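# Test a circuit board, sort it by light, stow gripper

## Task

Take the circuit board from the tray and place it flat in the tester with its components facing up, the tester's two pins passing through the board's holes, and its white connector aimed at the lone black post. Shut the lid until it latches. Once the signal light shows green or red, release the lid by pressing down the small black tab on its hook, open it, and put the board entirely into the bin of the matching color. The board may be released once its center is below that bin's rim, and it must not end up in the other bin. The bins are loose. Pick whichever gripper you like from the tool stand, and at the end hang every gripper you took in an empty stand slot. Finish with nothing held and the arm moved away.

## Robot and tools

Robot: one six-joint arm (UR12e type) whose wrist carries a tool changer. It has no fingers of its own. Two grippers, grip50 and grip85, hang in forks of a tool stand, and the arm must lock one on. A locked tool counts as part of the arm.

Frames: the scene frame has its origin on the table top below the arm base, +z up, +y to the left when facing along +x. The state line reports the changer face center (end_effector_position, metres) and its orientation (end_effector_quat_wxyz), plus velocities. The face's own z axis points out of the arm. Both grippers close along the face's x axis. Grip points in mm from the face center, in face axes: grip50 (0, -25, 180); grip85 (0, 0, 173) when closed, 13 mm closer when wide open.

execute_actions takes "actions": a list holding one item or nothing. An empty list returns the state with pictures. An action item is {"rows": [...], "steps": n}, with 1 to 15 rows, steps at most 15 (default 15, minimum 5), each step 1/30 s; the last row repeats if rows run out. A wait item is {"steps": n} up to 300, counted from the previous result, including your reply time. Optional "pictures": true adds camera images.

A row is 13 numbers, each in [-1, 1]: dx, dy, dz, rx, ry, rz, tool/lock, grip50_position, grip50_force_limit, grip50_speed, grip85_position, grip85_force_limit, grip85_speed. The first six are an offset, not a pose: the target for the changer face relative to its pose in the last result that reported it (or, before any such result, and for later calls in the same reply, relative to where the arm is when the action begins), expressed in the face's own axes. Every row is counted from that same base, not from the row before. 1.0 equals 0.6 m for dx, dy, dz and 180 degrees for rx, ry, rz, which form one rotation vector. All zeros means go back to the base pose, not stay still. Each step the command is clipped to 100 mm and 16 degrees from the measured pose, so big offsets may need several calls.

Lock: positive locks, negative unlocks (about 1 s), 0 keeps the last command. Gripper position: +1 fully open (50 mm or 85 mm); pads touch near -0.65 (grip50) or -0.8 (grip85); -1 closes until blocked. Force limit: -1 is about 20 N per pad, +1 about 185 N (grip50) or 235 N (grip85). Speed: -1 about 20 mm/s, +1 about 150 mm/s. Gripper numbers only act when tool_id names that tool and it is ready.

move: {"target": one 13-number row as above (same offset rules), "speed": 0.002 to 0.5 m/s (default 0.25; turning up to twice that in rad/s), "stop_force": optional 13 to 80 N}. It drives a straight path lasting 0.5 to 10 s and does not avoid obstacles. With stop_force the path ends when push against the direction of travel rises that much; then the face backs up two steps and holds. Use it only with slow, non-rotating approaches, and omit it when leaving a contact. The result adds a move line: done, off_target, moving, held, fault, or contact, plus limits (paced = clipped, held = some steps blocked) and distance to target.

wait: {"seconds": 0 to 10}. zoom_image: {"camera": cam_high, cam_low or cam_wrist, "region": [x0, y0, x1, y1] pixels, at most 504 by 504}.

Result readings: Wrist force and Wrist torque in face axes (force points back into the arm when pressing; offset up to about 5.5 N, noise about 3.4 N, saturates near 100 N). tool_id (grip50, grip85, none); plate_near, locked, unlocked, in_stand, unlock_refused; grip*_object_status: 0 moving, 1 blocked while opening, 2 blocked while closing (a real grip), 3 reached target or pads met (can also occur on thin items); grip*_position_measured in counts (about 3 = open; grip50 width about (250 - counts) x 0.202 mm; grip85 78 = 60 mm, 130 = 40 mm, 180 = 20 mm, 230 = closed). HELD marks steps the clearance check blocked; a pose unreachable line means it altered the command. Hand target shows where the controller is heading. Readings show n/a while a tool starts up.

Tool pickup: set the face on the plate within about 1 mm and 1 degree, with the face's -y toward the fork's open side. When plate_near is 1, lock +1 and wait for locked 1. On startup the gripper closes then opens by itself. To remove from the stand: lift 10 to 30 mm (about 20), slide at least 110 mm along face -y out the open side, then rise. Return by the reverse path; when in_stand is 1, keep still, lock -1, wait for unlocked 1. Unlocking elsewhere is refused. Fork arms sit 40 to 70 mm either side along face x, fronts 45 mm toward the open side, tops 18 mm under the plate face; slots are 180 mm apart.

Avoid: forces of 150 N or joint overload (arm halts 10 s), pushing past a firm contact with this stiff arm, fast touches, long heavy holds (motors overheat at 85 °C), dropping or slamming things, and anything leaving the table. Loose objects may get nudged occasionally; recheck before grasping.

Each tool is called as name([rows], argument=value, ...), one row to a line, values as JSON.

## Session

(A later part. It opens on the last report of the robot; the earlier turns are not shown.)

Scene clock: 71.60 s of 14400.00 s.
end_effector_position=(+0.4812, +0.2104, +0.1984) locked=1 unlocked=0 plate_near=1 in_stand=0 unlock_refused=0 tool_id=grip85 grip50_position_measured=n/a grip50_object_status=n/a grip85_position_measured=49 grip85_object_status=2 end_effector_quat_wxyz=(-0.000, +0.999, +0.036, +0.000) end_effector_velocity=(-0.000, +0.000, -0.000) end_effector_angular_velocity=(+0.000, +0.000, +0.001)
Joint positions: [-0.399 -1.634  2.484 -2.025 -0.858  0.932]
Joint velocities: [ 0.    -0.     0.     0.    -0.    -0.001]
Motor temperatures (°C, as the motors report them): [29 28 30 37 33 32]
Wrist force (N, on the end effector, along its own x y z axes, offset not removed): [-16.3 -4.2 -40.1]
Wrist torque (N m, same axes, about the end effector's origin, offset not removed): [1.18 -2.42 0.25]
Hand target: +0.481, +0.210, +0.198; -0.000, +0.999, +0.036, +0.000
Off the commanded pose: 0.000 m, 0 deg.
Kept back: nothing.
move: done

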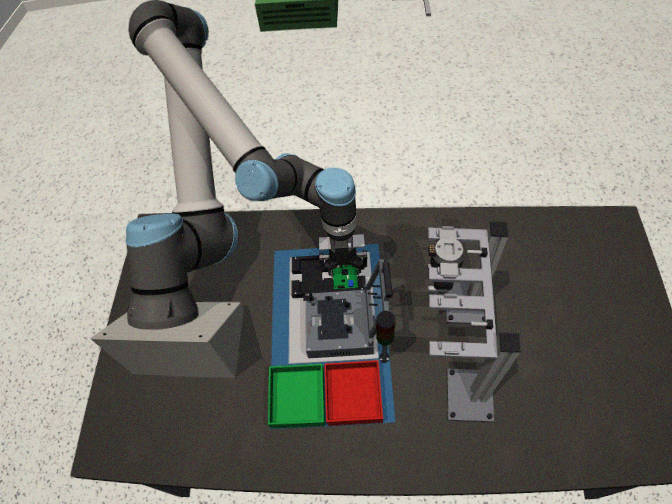

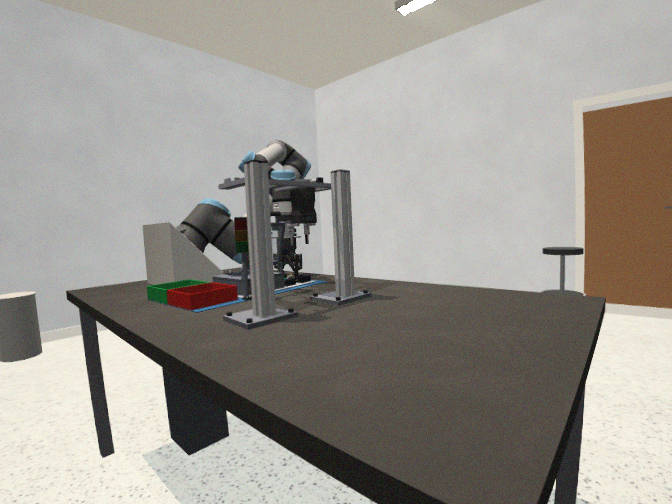

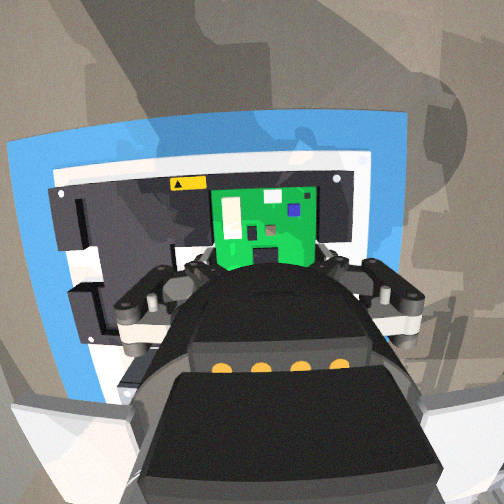

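Shift slightly −x and lift slowly.

move(target=[-0.001,0,-0.03,0,0,0,0,0,0,0,-1,-0.5,-0.5], speed=0.01)

move(target=[0,0,-0.17,0,0,0,0,0,0,0,-1,-0.5,-0.5], speed=0.08)

Scene clock: 73.87 s of 14400.00 s.
end_effector_position=(+0.4806, +0.2103, +0.2162) locked=1 unlocked=0 plate_near=1 in_stand=0 unlock_refused=0 tool_id=grip85 grip50_position_measured=n/a grip50_object_status=n/a grip85_position_measured=49 grip85_object_status=2 end_effector_quat_wxyz=(-0.000, +0.999, +0.036, +0.000) end_effector_velocity=(-0.000, -0.000, +0.002) end_effector_angular_velocity=(+0.000, +0.000, -0.000)
Joint positions: [-0.426 -1.661  2.469 -1.963 -0.868  0.9  ]
Joint velocities: [-0.003 -0.002 -0.002  0.007 -0.001 -0.003]
Motor temperatures (°C, as the motors report them): [29 28 30 37 33 32]
Wrist force (N, on the end effector, along its own x y z axes, offset not removed): [-3.0 -0.4 6.1]
Wrist torque (N m, same axes, about the end effector's origin, offset not removed): [-0.07 0.19 0.09]
Hand target: +0.481, +0.210, +0.216; -0.000, +0.999, +0.036, +0.000
Off the commanded pose: 0.000 m, 0 deg.
Kept back: nothing.
move: done

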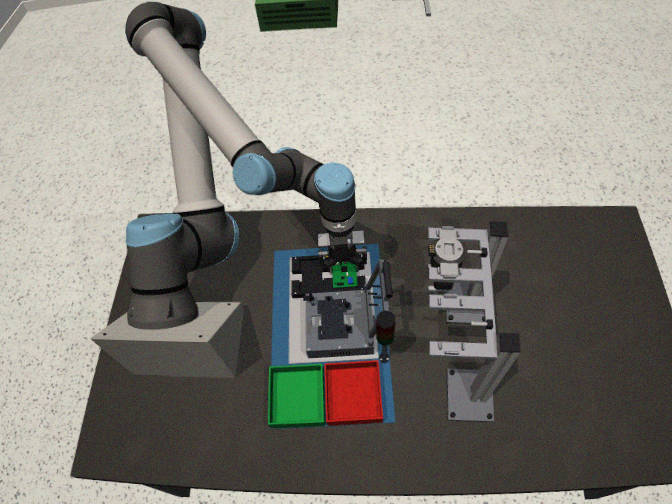

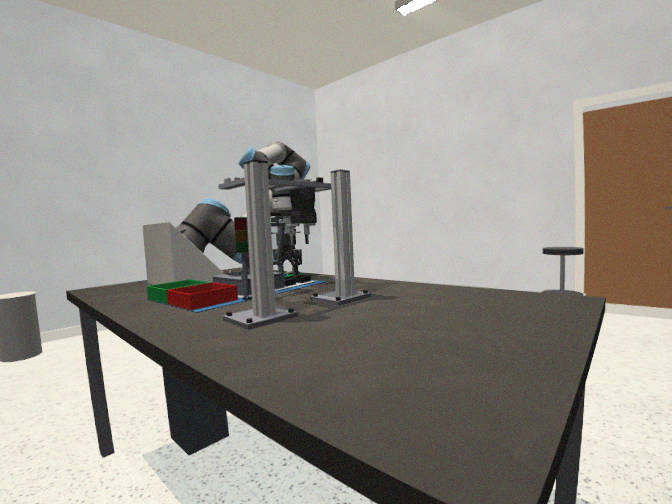

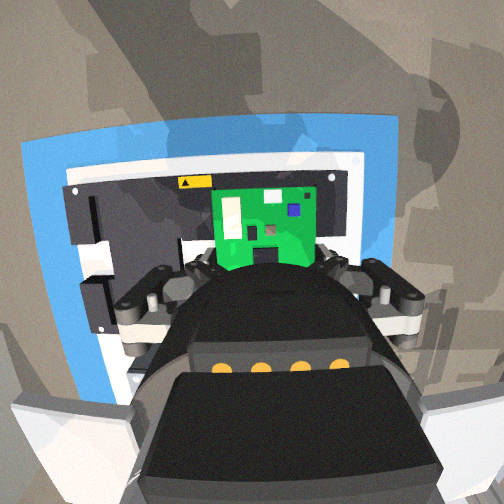

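Scene clock: 75.57 s of 14400.00 s.
end_effector_position=(+0.4807, +0.2101, +0.3180) locked=1 unlocked=0 plate_near=1 in_stand=0 unlock_refused=0 tool_id=grip85 grip50_position_measured=n/a grip50_object_status=n/a grip85_position_measured=49 grip85_object_status=2 end_effector_quat_wxyz=(-0.000, +0.999, +0.036, +0.000) end_effector_velocity=(-0.000, +0.000, +0.002) end_effector_angular_velocity=(+0.002, -0.000, -0.000)
Joint positions: [-0.565 -1.759  2.36  -1.656 -0.931  0.74 ]
Joint velocities: [-0.003 -0.001 -0.002  0.007  0.    -0.003]
Motor temperatures (°C, as the motors report them): [29 28 30 37 33 32]
Wrist force (N, on the end effector, along its own x y z axes, offset not removed): [-3.4 1.9 -0.4]
Wrist torque (N m, same axes, about the end effector's origin, offset not removed): [0.01 0.32 0.14]
Hand target: +0.481, +0.210, +0.318; -0.000, +0.999, +0.036, +0.000
Off the commanded pose: 0.000 m, 0 deg.
Kept back: nothing.
move: done

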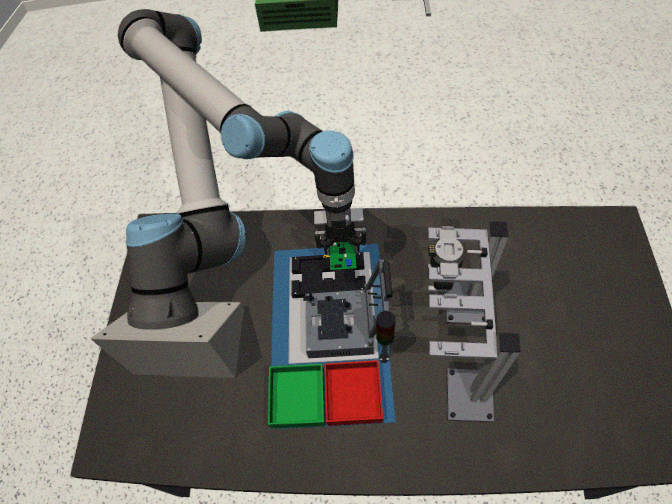

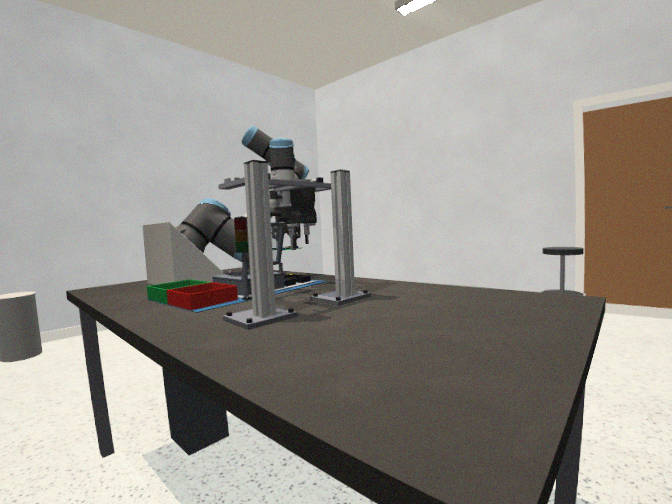

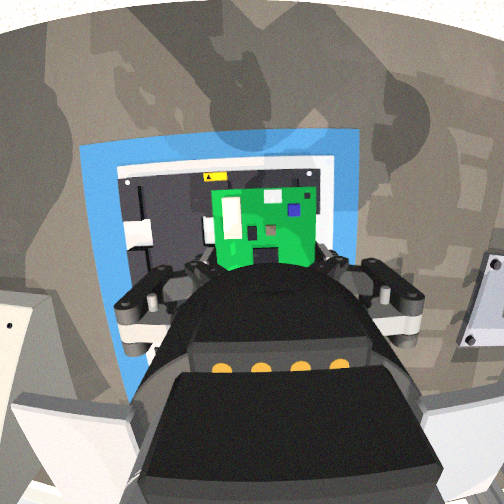

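move(target=[-0.058,0.267,0,0,0,0,0,0,0,0,-1,-0.5,-0.5], speed=0.12)

Scene clock: 77.67 s of 14400.00 s.
end_effector_position=(+0.4575, +0.0482, +0.3178) locked=1 unlocked=0 plate_near=1 in_stand=0 unlock_refused=0 tool_id=grip85 grip50_position_measured=n/a grip50_object_status=n/a grip85_position_measured=49 grip85_object_status=2 end_effector_quat_wxyz=(-0.001, +0.999, +0.036, +0.000) end_effector_velocity=(-0.000, -0.002, -0.000) end_effector_angular_velocity=(-0.000, -0.000, +0.001)
Joint positions: [-0.782 -1.548  2.42  -1.808 -1.05   0.522]
Joint velocities: [-0.002  0.003  0.    -0.002 -0.001 -0.002]
Motor temperatures (°C, as the motors report them): [29 28 30 37 33 32]
Wrist force (N, on the end effector, along its own x y z axes, offset not removed): [2.3 1.1 0.6]
Wrist torque (N m, same axes, about the end effector's origin, offset not removed): [-0.02 -0.11 0.05]
Hand target: +0.458, +0.048, +0.318; -0.001, +0.999, +0.036, +0.000
Off the commanded pose: 0.000 m, 0 deg.
Kept back: nothing.
move: done

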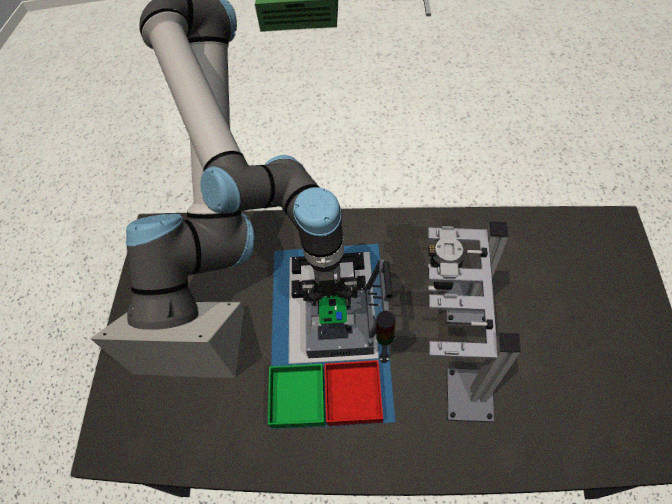

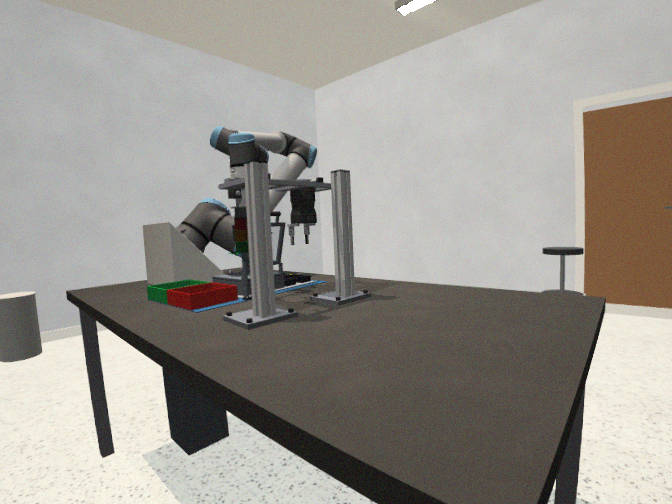

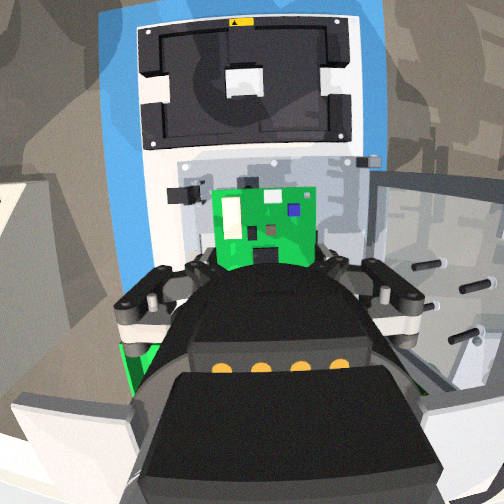

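move(target=[-0.022,0.02,0.055,0,0,0,0,0,0,0,-1,-0.5,-0.5], speed=0.04, stop_force=13)

Scene clock: 79.20 s of 14400.00 s.
end_effector_position=(+0.4453, +0.0354, +0.2849) locked=1 unlocked=0 plate_near=1 in_stand=0 unlock_refused=0 tool_id=grip85 grip50_position_measured=n/a grip50_object_status=n/a grip85_position_measured=49 grip85_object_status=2 end_effector_quat_wxyz=(-0.001, +0.999, +0.036, +0.000) end_effector_velocity=(-0.000, -0.001, -0.001) end_effector_angular_velocity=(-0.001, +0.000, +0.001)
Joint positions: [-0.78  -1.511  2.474 -1.899 -1.048  0.525]
Joint velocities: [ 0.     0.002  0.002 -0.004 -0.    -0.   ]
Motor temperatures (°C, as the motors report them): [29 28 30 37 33 32]
Wrist force (N, on the end effector, along its own x y z axes, offset not removed): [1.2 1.8 2.9]
Wrist torque (N m, same axes, about the end effector's origin, offset not removed): [0.03 -0.03 0.25]
Hand target: +0.445, +0.035, +0.285; -0.001, +0.999, +0.036, +0.000
Off the commanded pose: 0.000 m, 0 deg.
Kept back: nothing.
move: done

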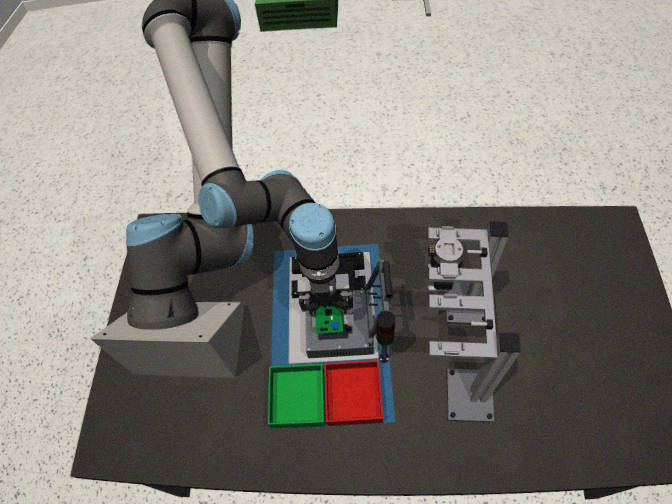

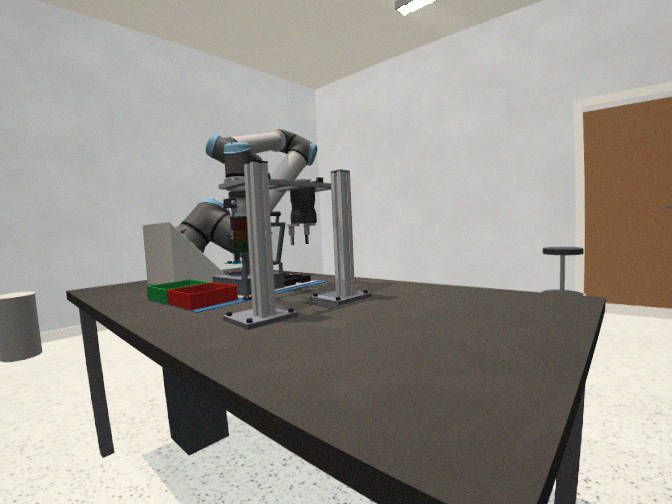

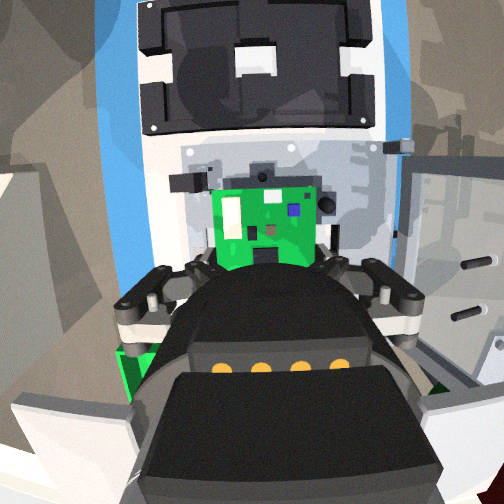

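move(target=[0,0,0.03,0,0,0,0,0,0,0,-1,-0.5,-0.5], speed=0.015, stop_force=13)

zoom_image(camera="cam_wrist", region=[160,130,400,280])

Scene clock: 80.87 s of 14400.00 s.
end_effector_position=(+0.4453, +0.0354, +0.2671) locked=1 unlocked=0 plate_near=1 in_stand=0 unlock_refused=0 tool_id=grip85 grip50_position_measured=n/a grip50_object_status=n/a grip85_position_measured=49 grip85_object_status=2 end_effector_quat_wxyz=(-0.001, +0.999, +0.036, +0.000) end_effector_velocity=(+0.000, -0.000, -0.002) end_effector_angular_velocity=(-0.001, -0.000, +0.001)
Joint positions: [-0.76  -1.491  2.493 -1.948 -1.036  0.544]
Joint velocities: [ 0.002  0.002  0.002 -0.006  0.001  0.002]
Motor temperatures (°C, as the motors report them): [29 28 30 37 33 32]
Wrist force (N, on the end effector, along its own x y z axes, offset not removed): [0.1 1.2 -1.4]
Wrist torque (N m, same axes, about the end effector's origin, offset not removed): [-0.04 0.13 0.10]
Hand target: +0.445, +0.035, +0.267; -0.001, +0.999, +0.036, +0.000
Off the commanded pose: 0.000 m, 0 deg.
Kept back: nothing.
move: done

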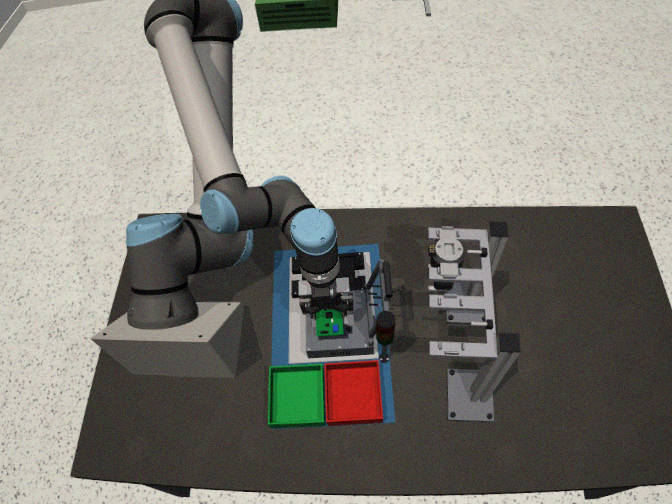

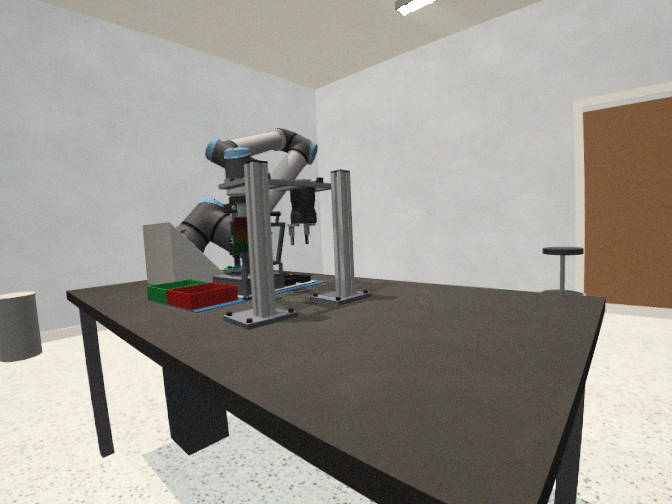

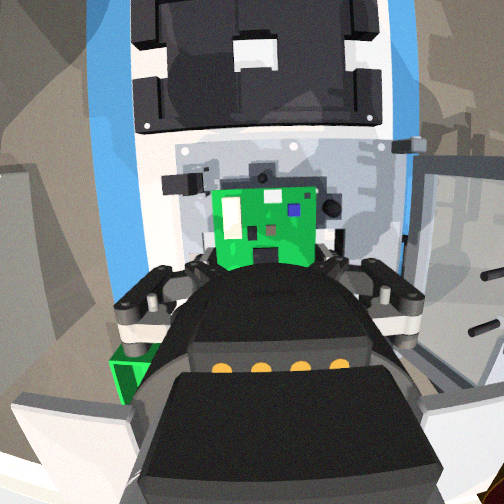

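Region (160, 130, 400, 280) of cam_wrist's 504x504 image, scaled by 2.100, with more detail than that image has; it fills the top 315 rows of this view, and the rest is white.

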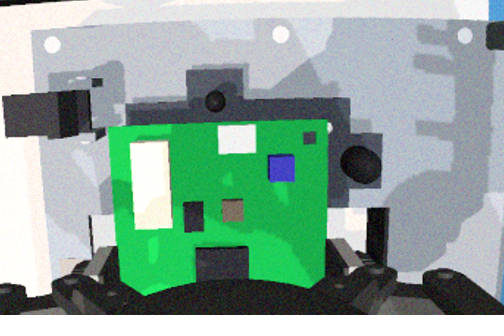

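move(target=[0.01,-0.005,0,0,0,0,0,0,0,0,-1,-0.5,-0.5], speed=0.015)

zoom_image(camera="cam_wrist", region=[160,130,400,280])

Scene clock: 81.80 s of 14400.00 s.
end_effector_position=(+0.4508, +0.0388, +0.2671) locked=1 unlocked=0 plate_near=1 in_stand=0 unlock_refused=0 tool_id=grip85 grip50_position_measured=n/a grip50_object_status=n/a grip85_position_measured=49 grip85_object_status=2 end_effector_quat_wxyz=(-0.001, +0.999, +0.036, +0.000) end_effector_velocity=(+0.002, +0.001, -0.000) end_effector_angular_velocity=(+0.001, -0.000, +0.000)
Joint positions: [-0.748 -1.489  2.485 -1.948 -1.029  0.555]
Joint velocities: [ 0.005  0.001 -0.003  0.     0.003  0.004]
Motor temperatures (°C, as the motors report them): [29 28 30 37 33 32]
Wrist force (N, on the end effector, along its own x y z axes, offset not removed): [-0.6 -5.2 -0.6]
Wrist torque (N m, same axes, about the end effector's origin, offset not removed): [-0.24 0.03 0.04]
Hand target: +0.451, +0.039, +0.267; -0.001, +0.999, +0.036, +0.000
Off the commanded pose: 0.000 m, 0 deg.
Kept back: nothing.
move: done

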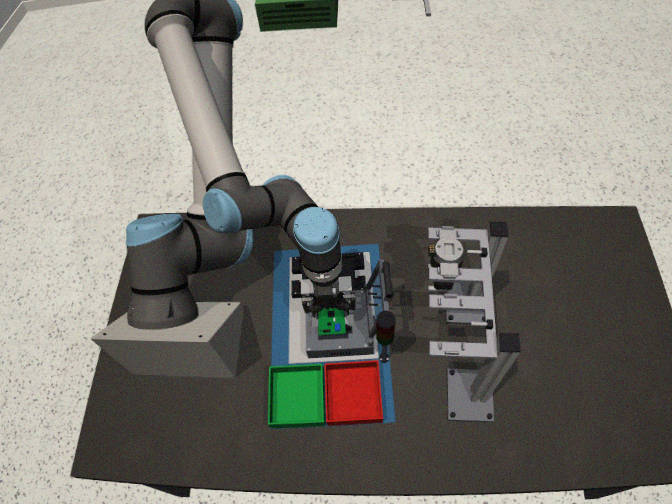

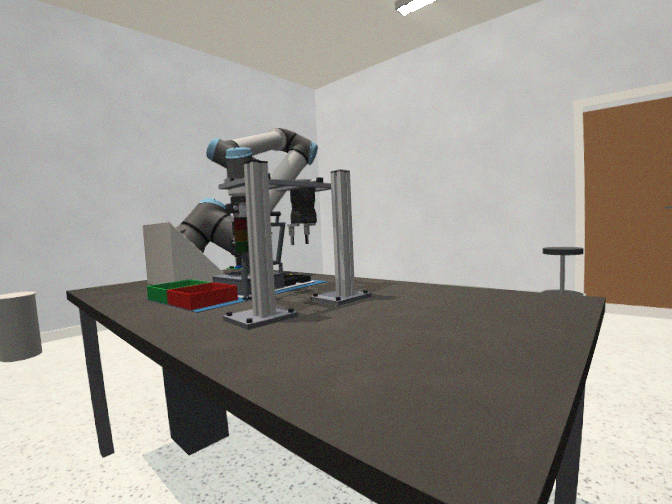

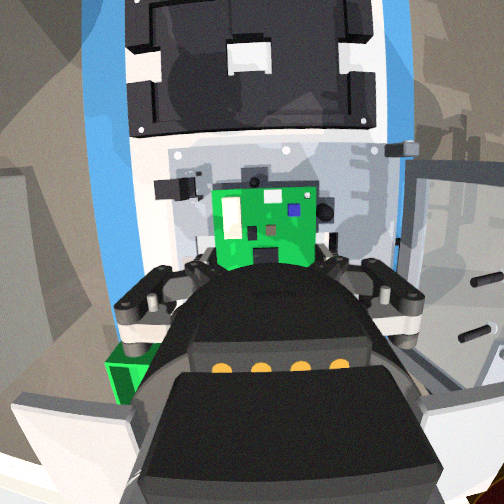

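Region (160, 130, 400, 280) of cam_wrist's 504x504 image, scaled by 2.100, with more detail than that image has; it fills the top 315 rows of this view, and the rest is white.

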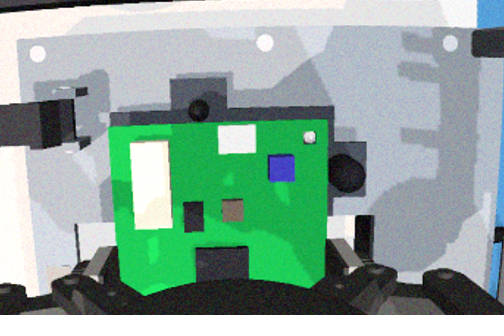

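Pin is in the hole view. Lower.

move(target=[0.0005,0,0.03,0,0,0,0,0,0,0,-1,-0.5,-0.5], speed=0.006, stop_force=13)

zoom_image(camera="cam_wrist", region=[160,130,400,280])

Scene clock: 83.97 s of 14400.00 s.
end_effector_position=(+0.4511, +0.0388, +0.2577) locked=1 unlocked=0 plate_near=1 in_stand=0 unlock_refused=0 tool_id=grip85 grip50_position_measured=n/a grip50_object_status=n/a grip85_position_measured=49 grip85_object_status=2 end_effector_quat_wxyz=(-0.001, +0.999, +0.036, +0.000) end_effector_velocity=(-0.000, +0.000, +0.002) end_effector_angular_velocity=(+0.000, -0.000, +0.001)
Joint positions: [-0.737 -1.477  2.494 -1.974 -1.022  0.566]
Joint velocities: [-0.002 -0.003 -0.002  0.005 -0.001 -0.003]
Motor temperatures (°C, as the motors report them): [29 28 30 37 33 32]
Wrist force (N, on the end effector, along its own x y z axes, offset not removed): [12.0 2.9 -18.8]
Wrist torque (N m, same axes, about the end effector's origin, offset not removed): [-1.07 3.22 0.26]
Hand target: +0.451, +0.039, +0.258; -0.000, +0.999, +0.036, +0.000
Off the commanded pose: 0.009 m, 0 deg.
Kept back: nothing.
move: contact

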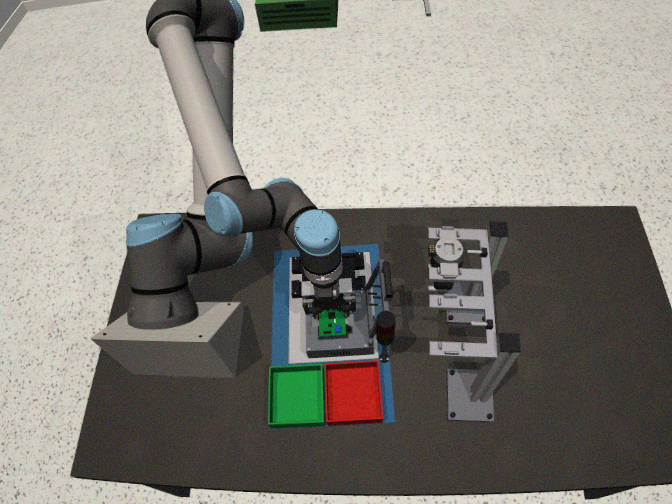

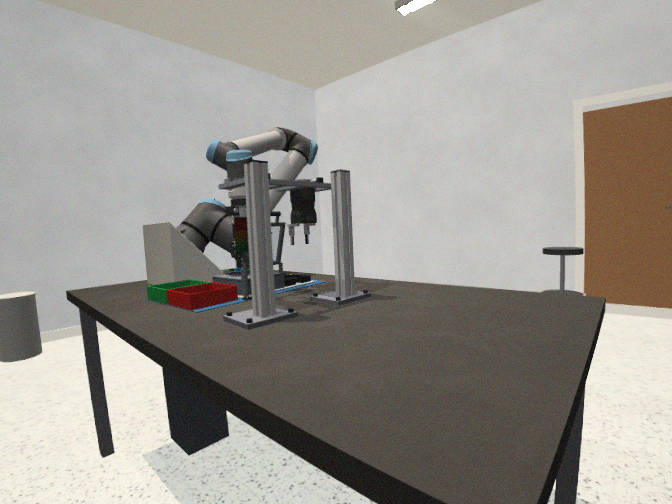

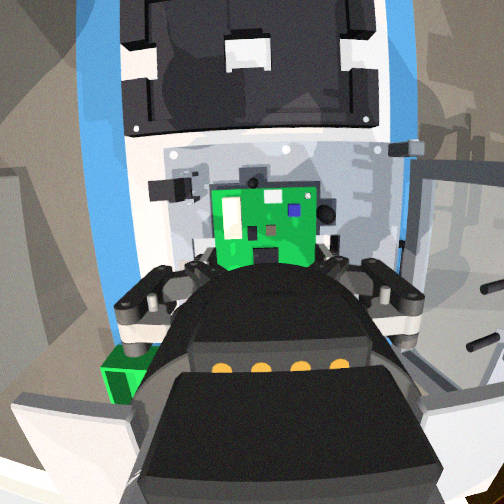

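Region (160, 130, 400, 280) of cam_wrist's 504x504 image, scaled by 2.100, with more detail than that image has; it fills the top 315 rows of this view, and the rest is white.

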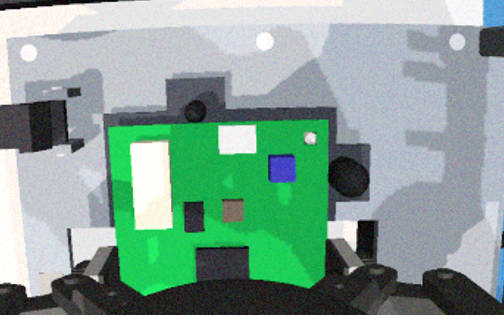

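move(target=[0.0017,0.0005,-0.003,0,0,0,0,0,0,0,-1,-0.5,-0.5], speed=0.01)

move(target=[0,0,0.02,0,0,0,0,0,0,0,-1,-0.5,-0.5], speed=0.006, stop_force=13)

Scene clock: 84.90 s of 14400.00 s.
end_effector_position=(+0.4521, +0.0386, +0.2595) locked=1 unlocked=0 plate_near=1 in_stand=0 unlock_refused=0 tool_id=grip85 grip50_position_measured=n/a grip50_object_status=n/a grip85_position_measured=49 grip85_object_status=2 end_effector_quat_wxyz=(-0.001, +0.999, +0.036, +0.000) end_effector_velocity=(+0.000, -0.000, +0.001) end_effector_angular_velocity=(-0.001, +0.001, +0.001)
Joint positions: [-0.737 -1.478  2.491 -1.97  -1.023  0.565]
Joint velocities: [-0.     0.    -0.001  0.001 -0.001 -0.001]
Motor temperatures (°C, as the motors report them): [29 28 30 37 33 32]
Wrist force (N, on the end effector, along its own x y z axes, offset not removed): [-0.1 -3.2 0.0]
Wrist torque (N m, same axes, about the end effector's origin, offset not removed): [-0.37 -0.01 0.18]
Hand target: +0.452, +0.039, +0.260; -0.001, +0.999, +0.036, +0.000
Off the commanded pose: 0.000 m, 0 deg.
Kept back: nothing.
move: done

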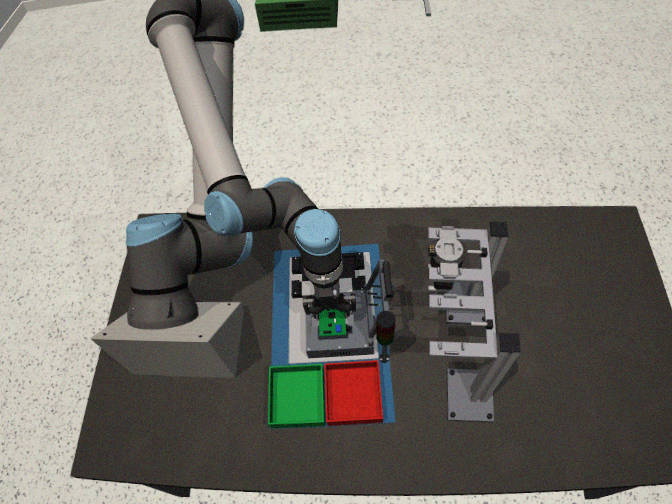

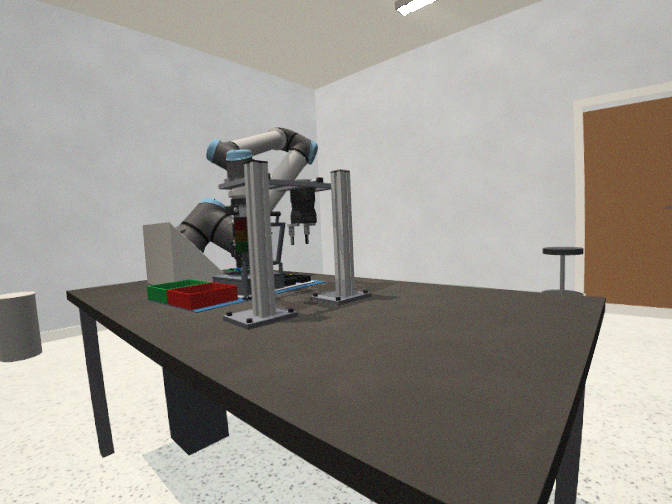

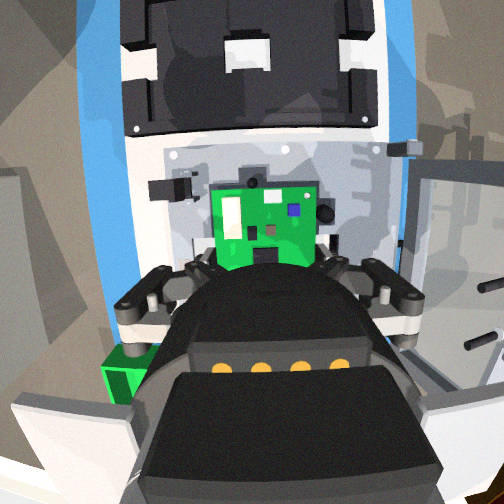

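Scene clock: 86.47 s of 14400.00 s.
end_effector_position=(+0.4521, +0.0386, +0.2523) locked=1 unlocked=0 plate_near=1 in_stand=0 unlock_refused=0 tool_id=grip85 grip50_position_measured=n/a grip50_object_status=n/a grip85_position_measured=49 grip85_object_status=2 end_effector_quat_wxyz=(-0.001, +0.999, +0.036, +0.000) end_effector_velocity=(+0.000, +0.000, +0.002) end_effector_angular_velocity=(+0.000, -0.001, -0.000)
Joint positions: [-0.729 -1.468  2.498 -1.991 -1.018  0.573]
Joint velocities: [-0.002 -0.003 -0.003  0.006 -0.001 -0.002]
Motor temperatures (°C, as the motors report them): [29 28 30 37 33 32]
Wrist force (N, on the end effector, along its own x y z axes, offset not removed): [-0.1 8.1 -17.6]
Wrist torque (N m, same axes, about the end effector's origin, offset not removed): [-1.55 0.14 0.66]
Hand target: +0.452, +0.039, +0.253; -0.001, +0.999, +0.036, +0.000
Off the commanded pose: 0.005 m, 0 deg.
Kept back: nothing.
move: contact

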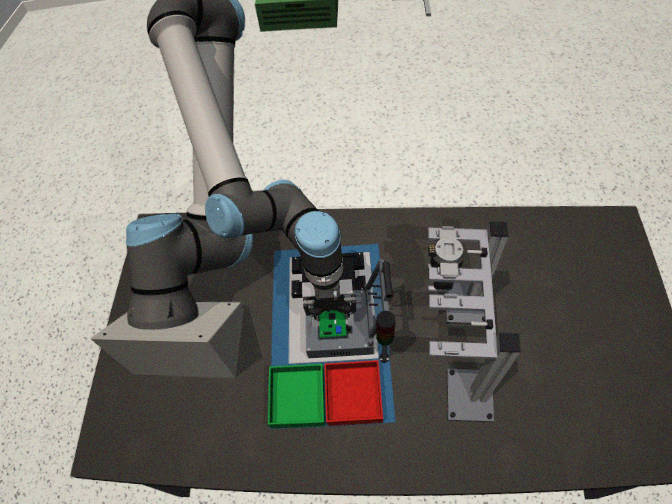

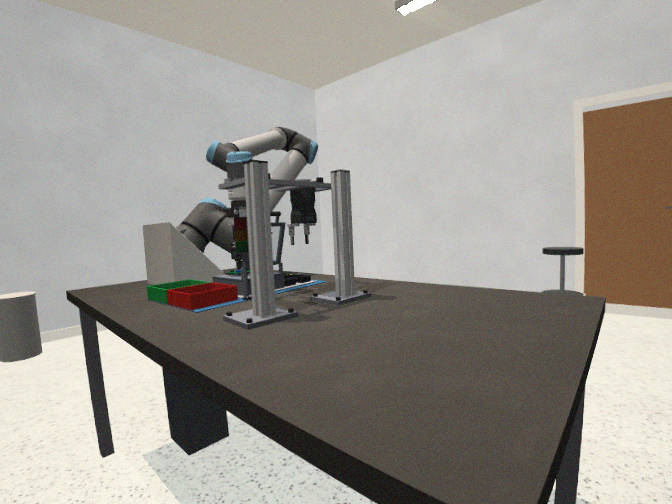

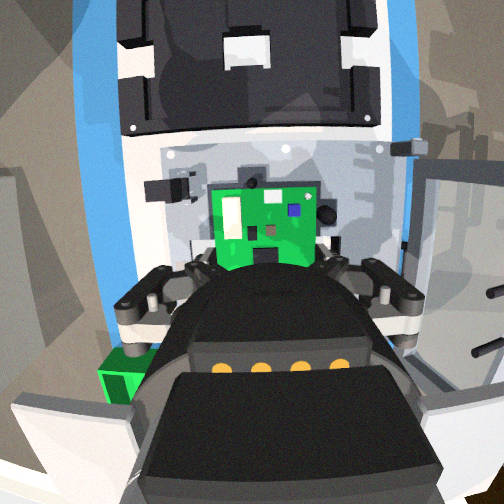

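move(target=[0,0,-0.001,0,0,0,0,0,0,0,1,-0.5,0])

move(target=[0,0,-0.4,0,0,0,0,0,0,0,1,-0.5,0], speed=0.15)

move(target=[0.2833,0,0,0,0,-0.5,0,0,0,0,-1,-0.5,0.5], speed=0.3)

move(target=[0,0,0.132,0,0,0,0,0,0,0,-1,-0.5,0.5], speed=0.06, stop_force=15)

Scene clock: 87.80 s of 14400.00 s.
end_effector_position=(+0.4521, +0.0387, +0.2528) locked=1 unlocked=0 plate_near=1 in_stand=0 unlock_refused=0 tool_id=grip85 grip50_position_measured=n/a grip50_object_status=n/a grip85_position_measured=3 grip85_object_status=3 end_effector_quat_wxyz=(-0.001, +0.999, +0.036, +0.000) end_effector_velocity=(+0.000, -0.000, +0.000) end_effector_angular_velocity=(-0.000, -0.000, +0.000)
Joint positions: [-0.73  -1.469  2.498 -1.989 -1.018  0.572]
Joint velocities: [-0.    -0.    -0.001  0.     0.     0.   ]
Motor temperatures (°C, as the motors report them): [29 28 30 37 33 32]
Wrist force (N, on the end effector, along its own x y z axes, offset not removed): [1.4 -1.1 3.5]
Wrist torque (N m, same axes, about the end effector's origin, offset not removed): [-0.08 -0.11 0.09]
Hand target: +0.452, +0.039, +0.253; -0.001, +0.999, +0.036, +0.000
Off the commanded pose: 0.000 m, 0 deg.
Kept back: nothing.
move: done

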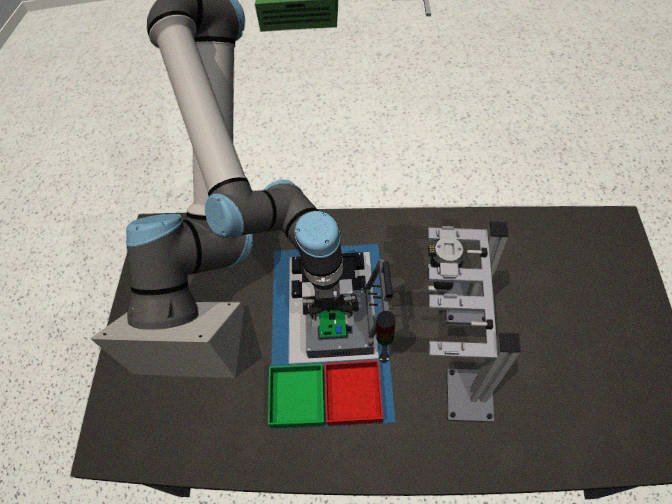

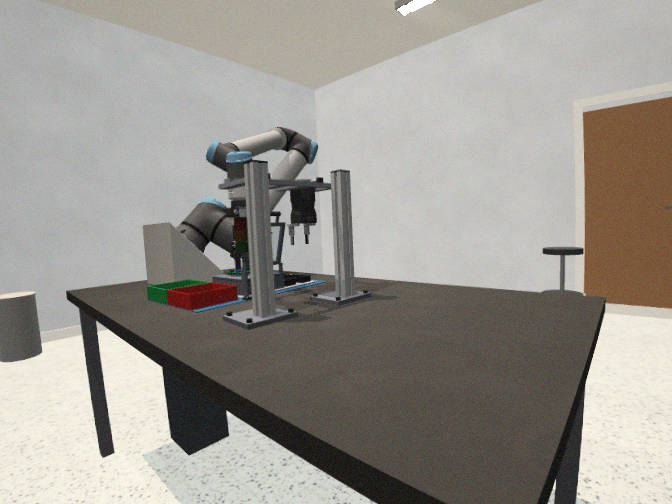

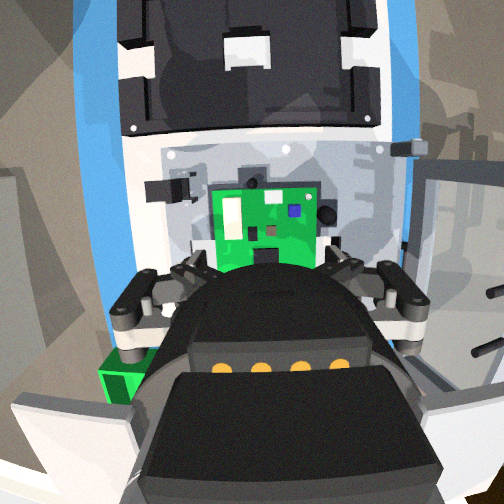

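Scene clock: 89.90 s of 14400.00 s.
end_effector_position=(+0.4520, +0.0380, +0.4927) locked=1 unlocked=0 plate_near=1 in_stand=0 unlock_refused=0 tool_id=grip85 grip50_position_measured=n/a grip50_object_status=n/a grip85_position_measured=3 grip85_object_status=3 end_effector_quat_wxyz=(-0.001, +0.999, +0.036, +0.000) end_effector_velocity=(+0.000, -0.000, +0.001) end_effector_angular_velocity=(+0.002, -0.002, +0.000)
Joint positions: [-0.954 -1.603  2.19  -1.453 -1.156  0.372]
Joint velocities: [-0.001  0.001 -0.002  0.003  0.001 -0.002]
Motor temperatures (°C, as the motors report them): [29 28 30 37 33 32]
Wrist force (N, on the end effector, along its own x y z axes, offset not removed): [-3.2 -3.2 2.1]
Wrist torque (N m, same axes, about the end effector's origin, offset not removed): [-0.37 0.31 0.24]
Hand target: +0.452, +0.038, +0.493; -0.001, +0.999, +0.036, +0.000
Off the commanded pose: 0.000 m, 0 deg.
Kept back: nothing.
move: done

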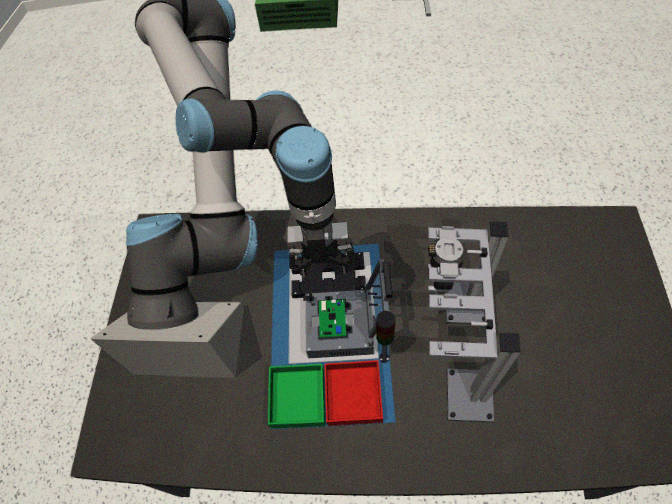

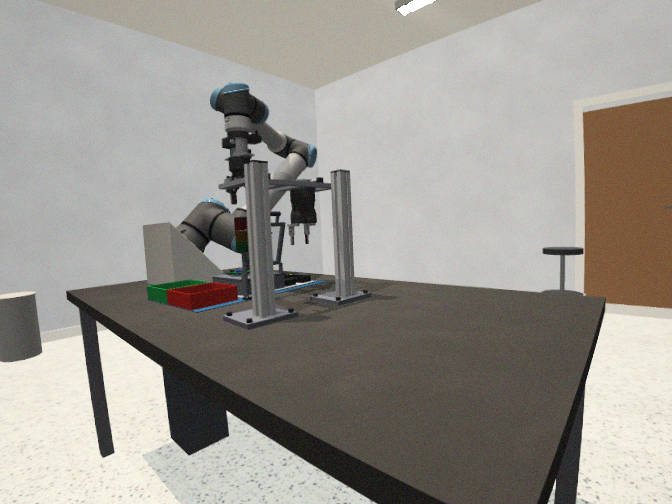

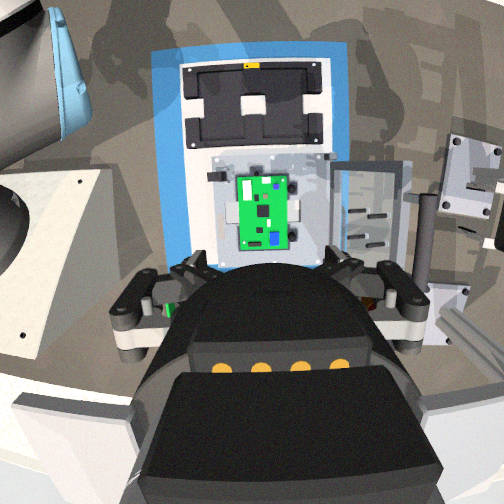

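Scene clock: 93.03 s of 14400.00 s.
end_effector_position=(+0.6215, +0.0503, +0.4928) locked=1 unlocked=0 plate_near=1 in_stand=0 unlock_refused=0 tool_id=grip85 grip50_position_measured=n/a grip50_object_status=n/a grip85_position_measured=231 grip85_object_status=3 end_effector_quat_wxyz=(-0.000, +0.682, +0.732, +0.001) end_effector_velocity=(+0.001, +0.000, +0.000) end_effector_angular_velocity=(+0.002, -0.001, +0.011)
Joint positions: [-0.736 -1.391  1.958 -1.524 -1.022 -1.004]
Joint velocities: [ 0.001  0.002 -0.002  0.001  0.003 -0.011]
Motor temperatures (°C, as the motors report them): [29 28 30 37 33 32]
Wrist force (N, on the end effector, along its own x y z axes, offset not removed): [-1.9 -2.0 3.7]
Wrist torque (N m, same axes, about the end effector's origin, offset not removed): [-0.33 0.16 0.18]
Hand target: +0.622, +0.050, +0.493; -0.000, +0.681, +0.732, +0.001
Off the commanded pose: 0.000 m, 0 deg.
Kept back: nothing.
move: done

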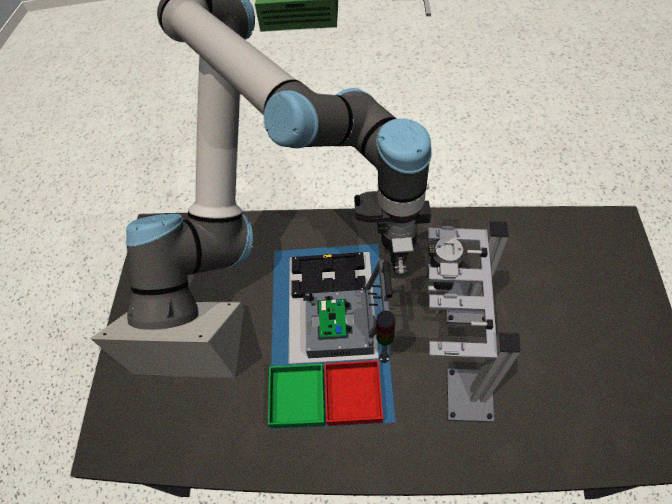

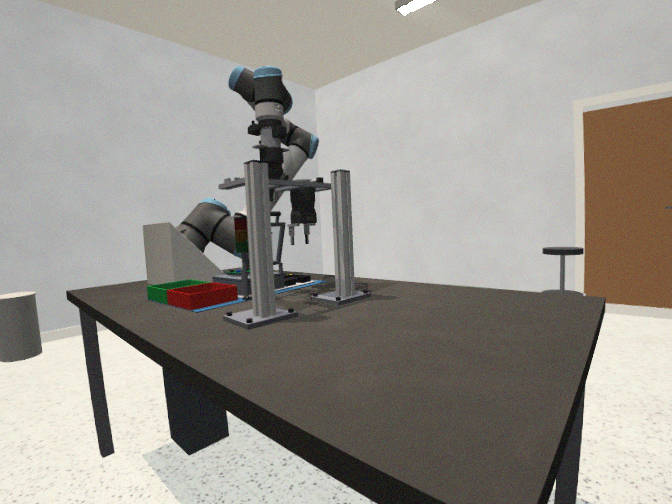

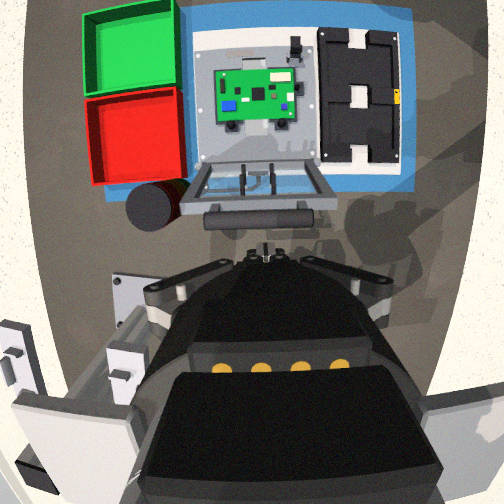

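Scene clock: 94.77 s of 14400.00 s.
end_effector_position=(+0.6215, +0.0504, +0.4137) locked=1 unlocked=0 plate_near=1 in_stand=0 unlock_refused=0 tool_id=grip85 grip50_position_measured=n/a grip50_object_status=n/a grip85_position_measured=231 grip85_object_status=3 end_effector_quat_wxyz=(-0.000, +0.682, +0.732, +0.001) end_effector_velocity=(-0.000, -0.000, -0.002) end_effector_angular_velocity=(-0.000, -0.000, +0.000)
Joint positions: [-0.673 -1.372  2.059 -1.678 -0.987 -0.942]
Joint velocities: [ 0.001  0.001  0.002 -0.004  0.     0.001]
Motor temperatures (°C, as the motors report them): [29 28 30 37 33 32]
Wrist force (N, on the end effector, along its own x y z axes, offset not removed): [-0.1 -2.7 0.0]
Wrist torque (N m, same axes, about the end effector's origin, offset not removed): [-0.35 0.19 -0.14]
Hand target: +0.621, +0.050, +0.414; -0.000, +0.682, +0.732, +0.001
Off the commanded pose: 0.000 m, 0 deg.
Kept back: nothing.
move: done

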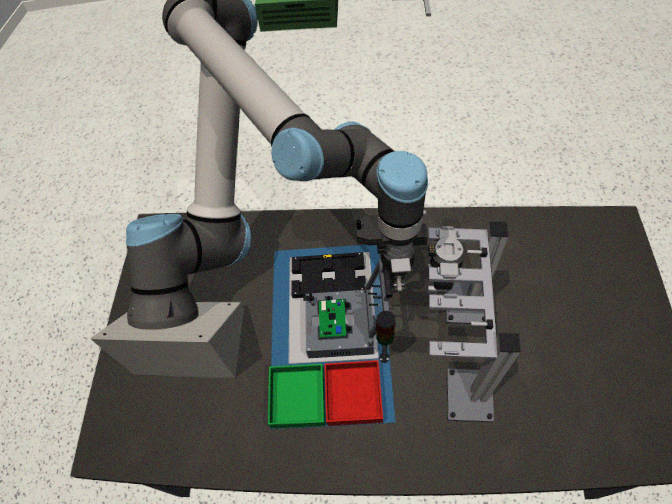

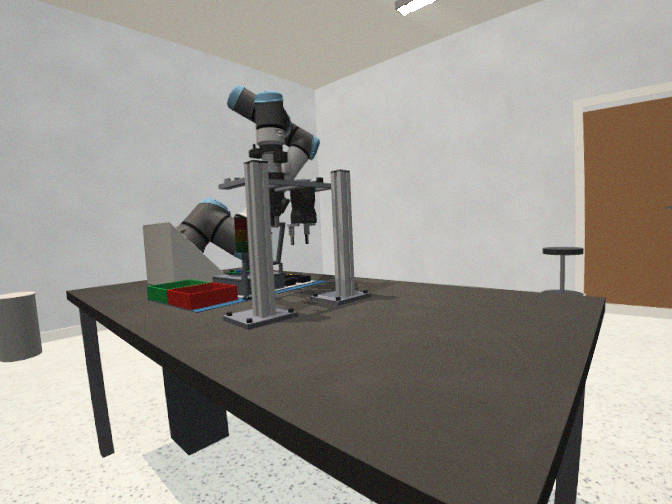

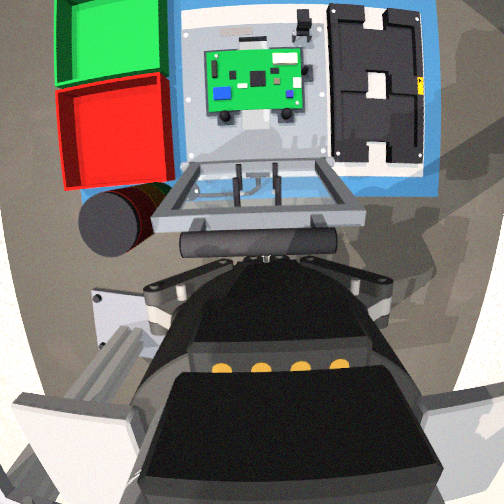

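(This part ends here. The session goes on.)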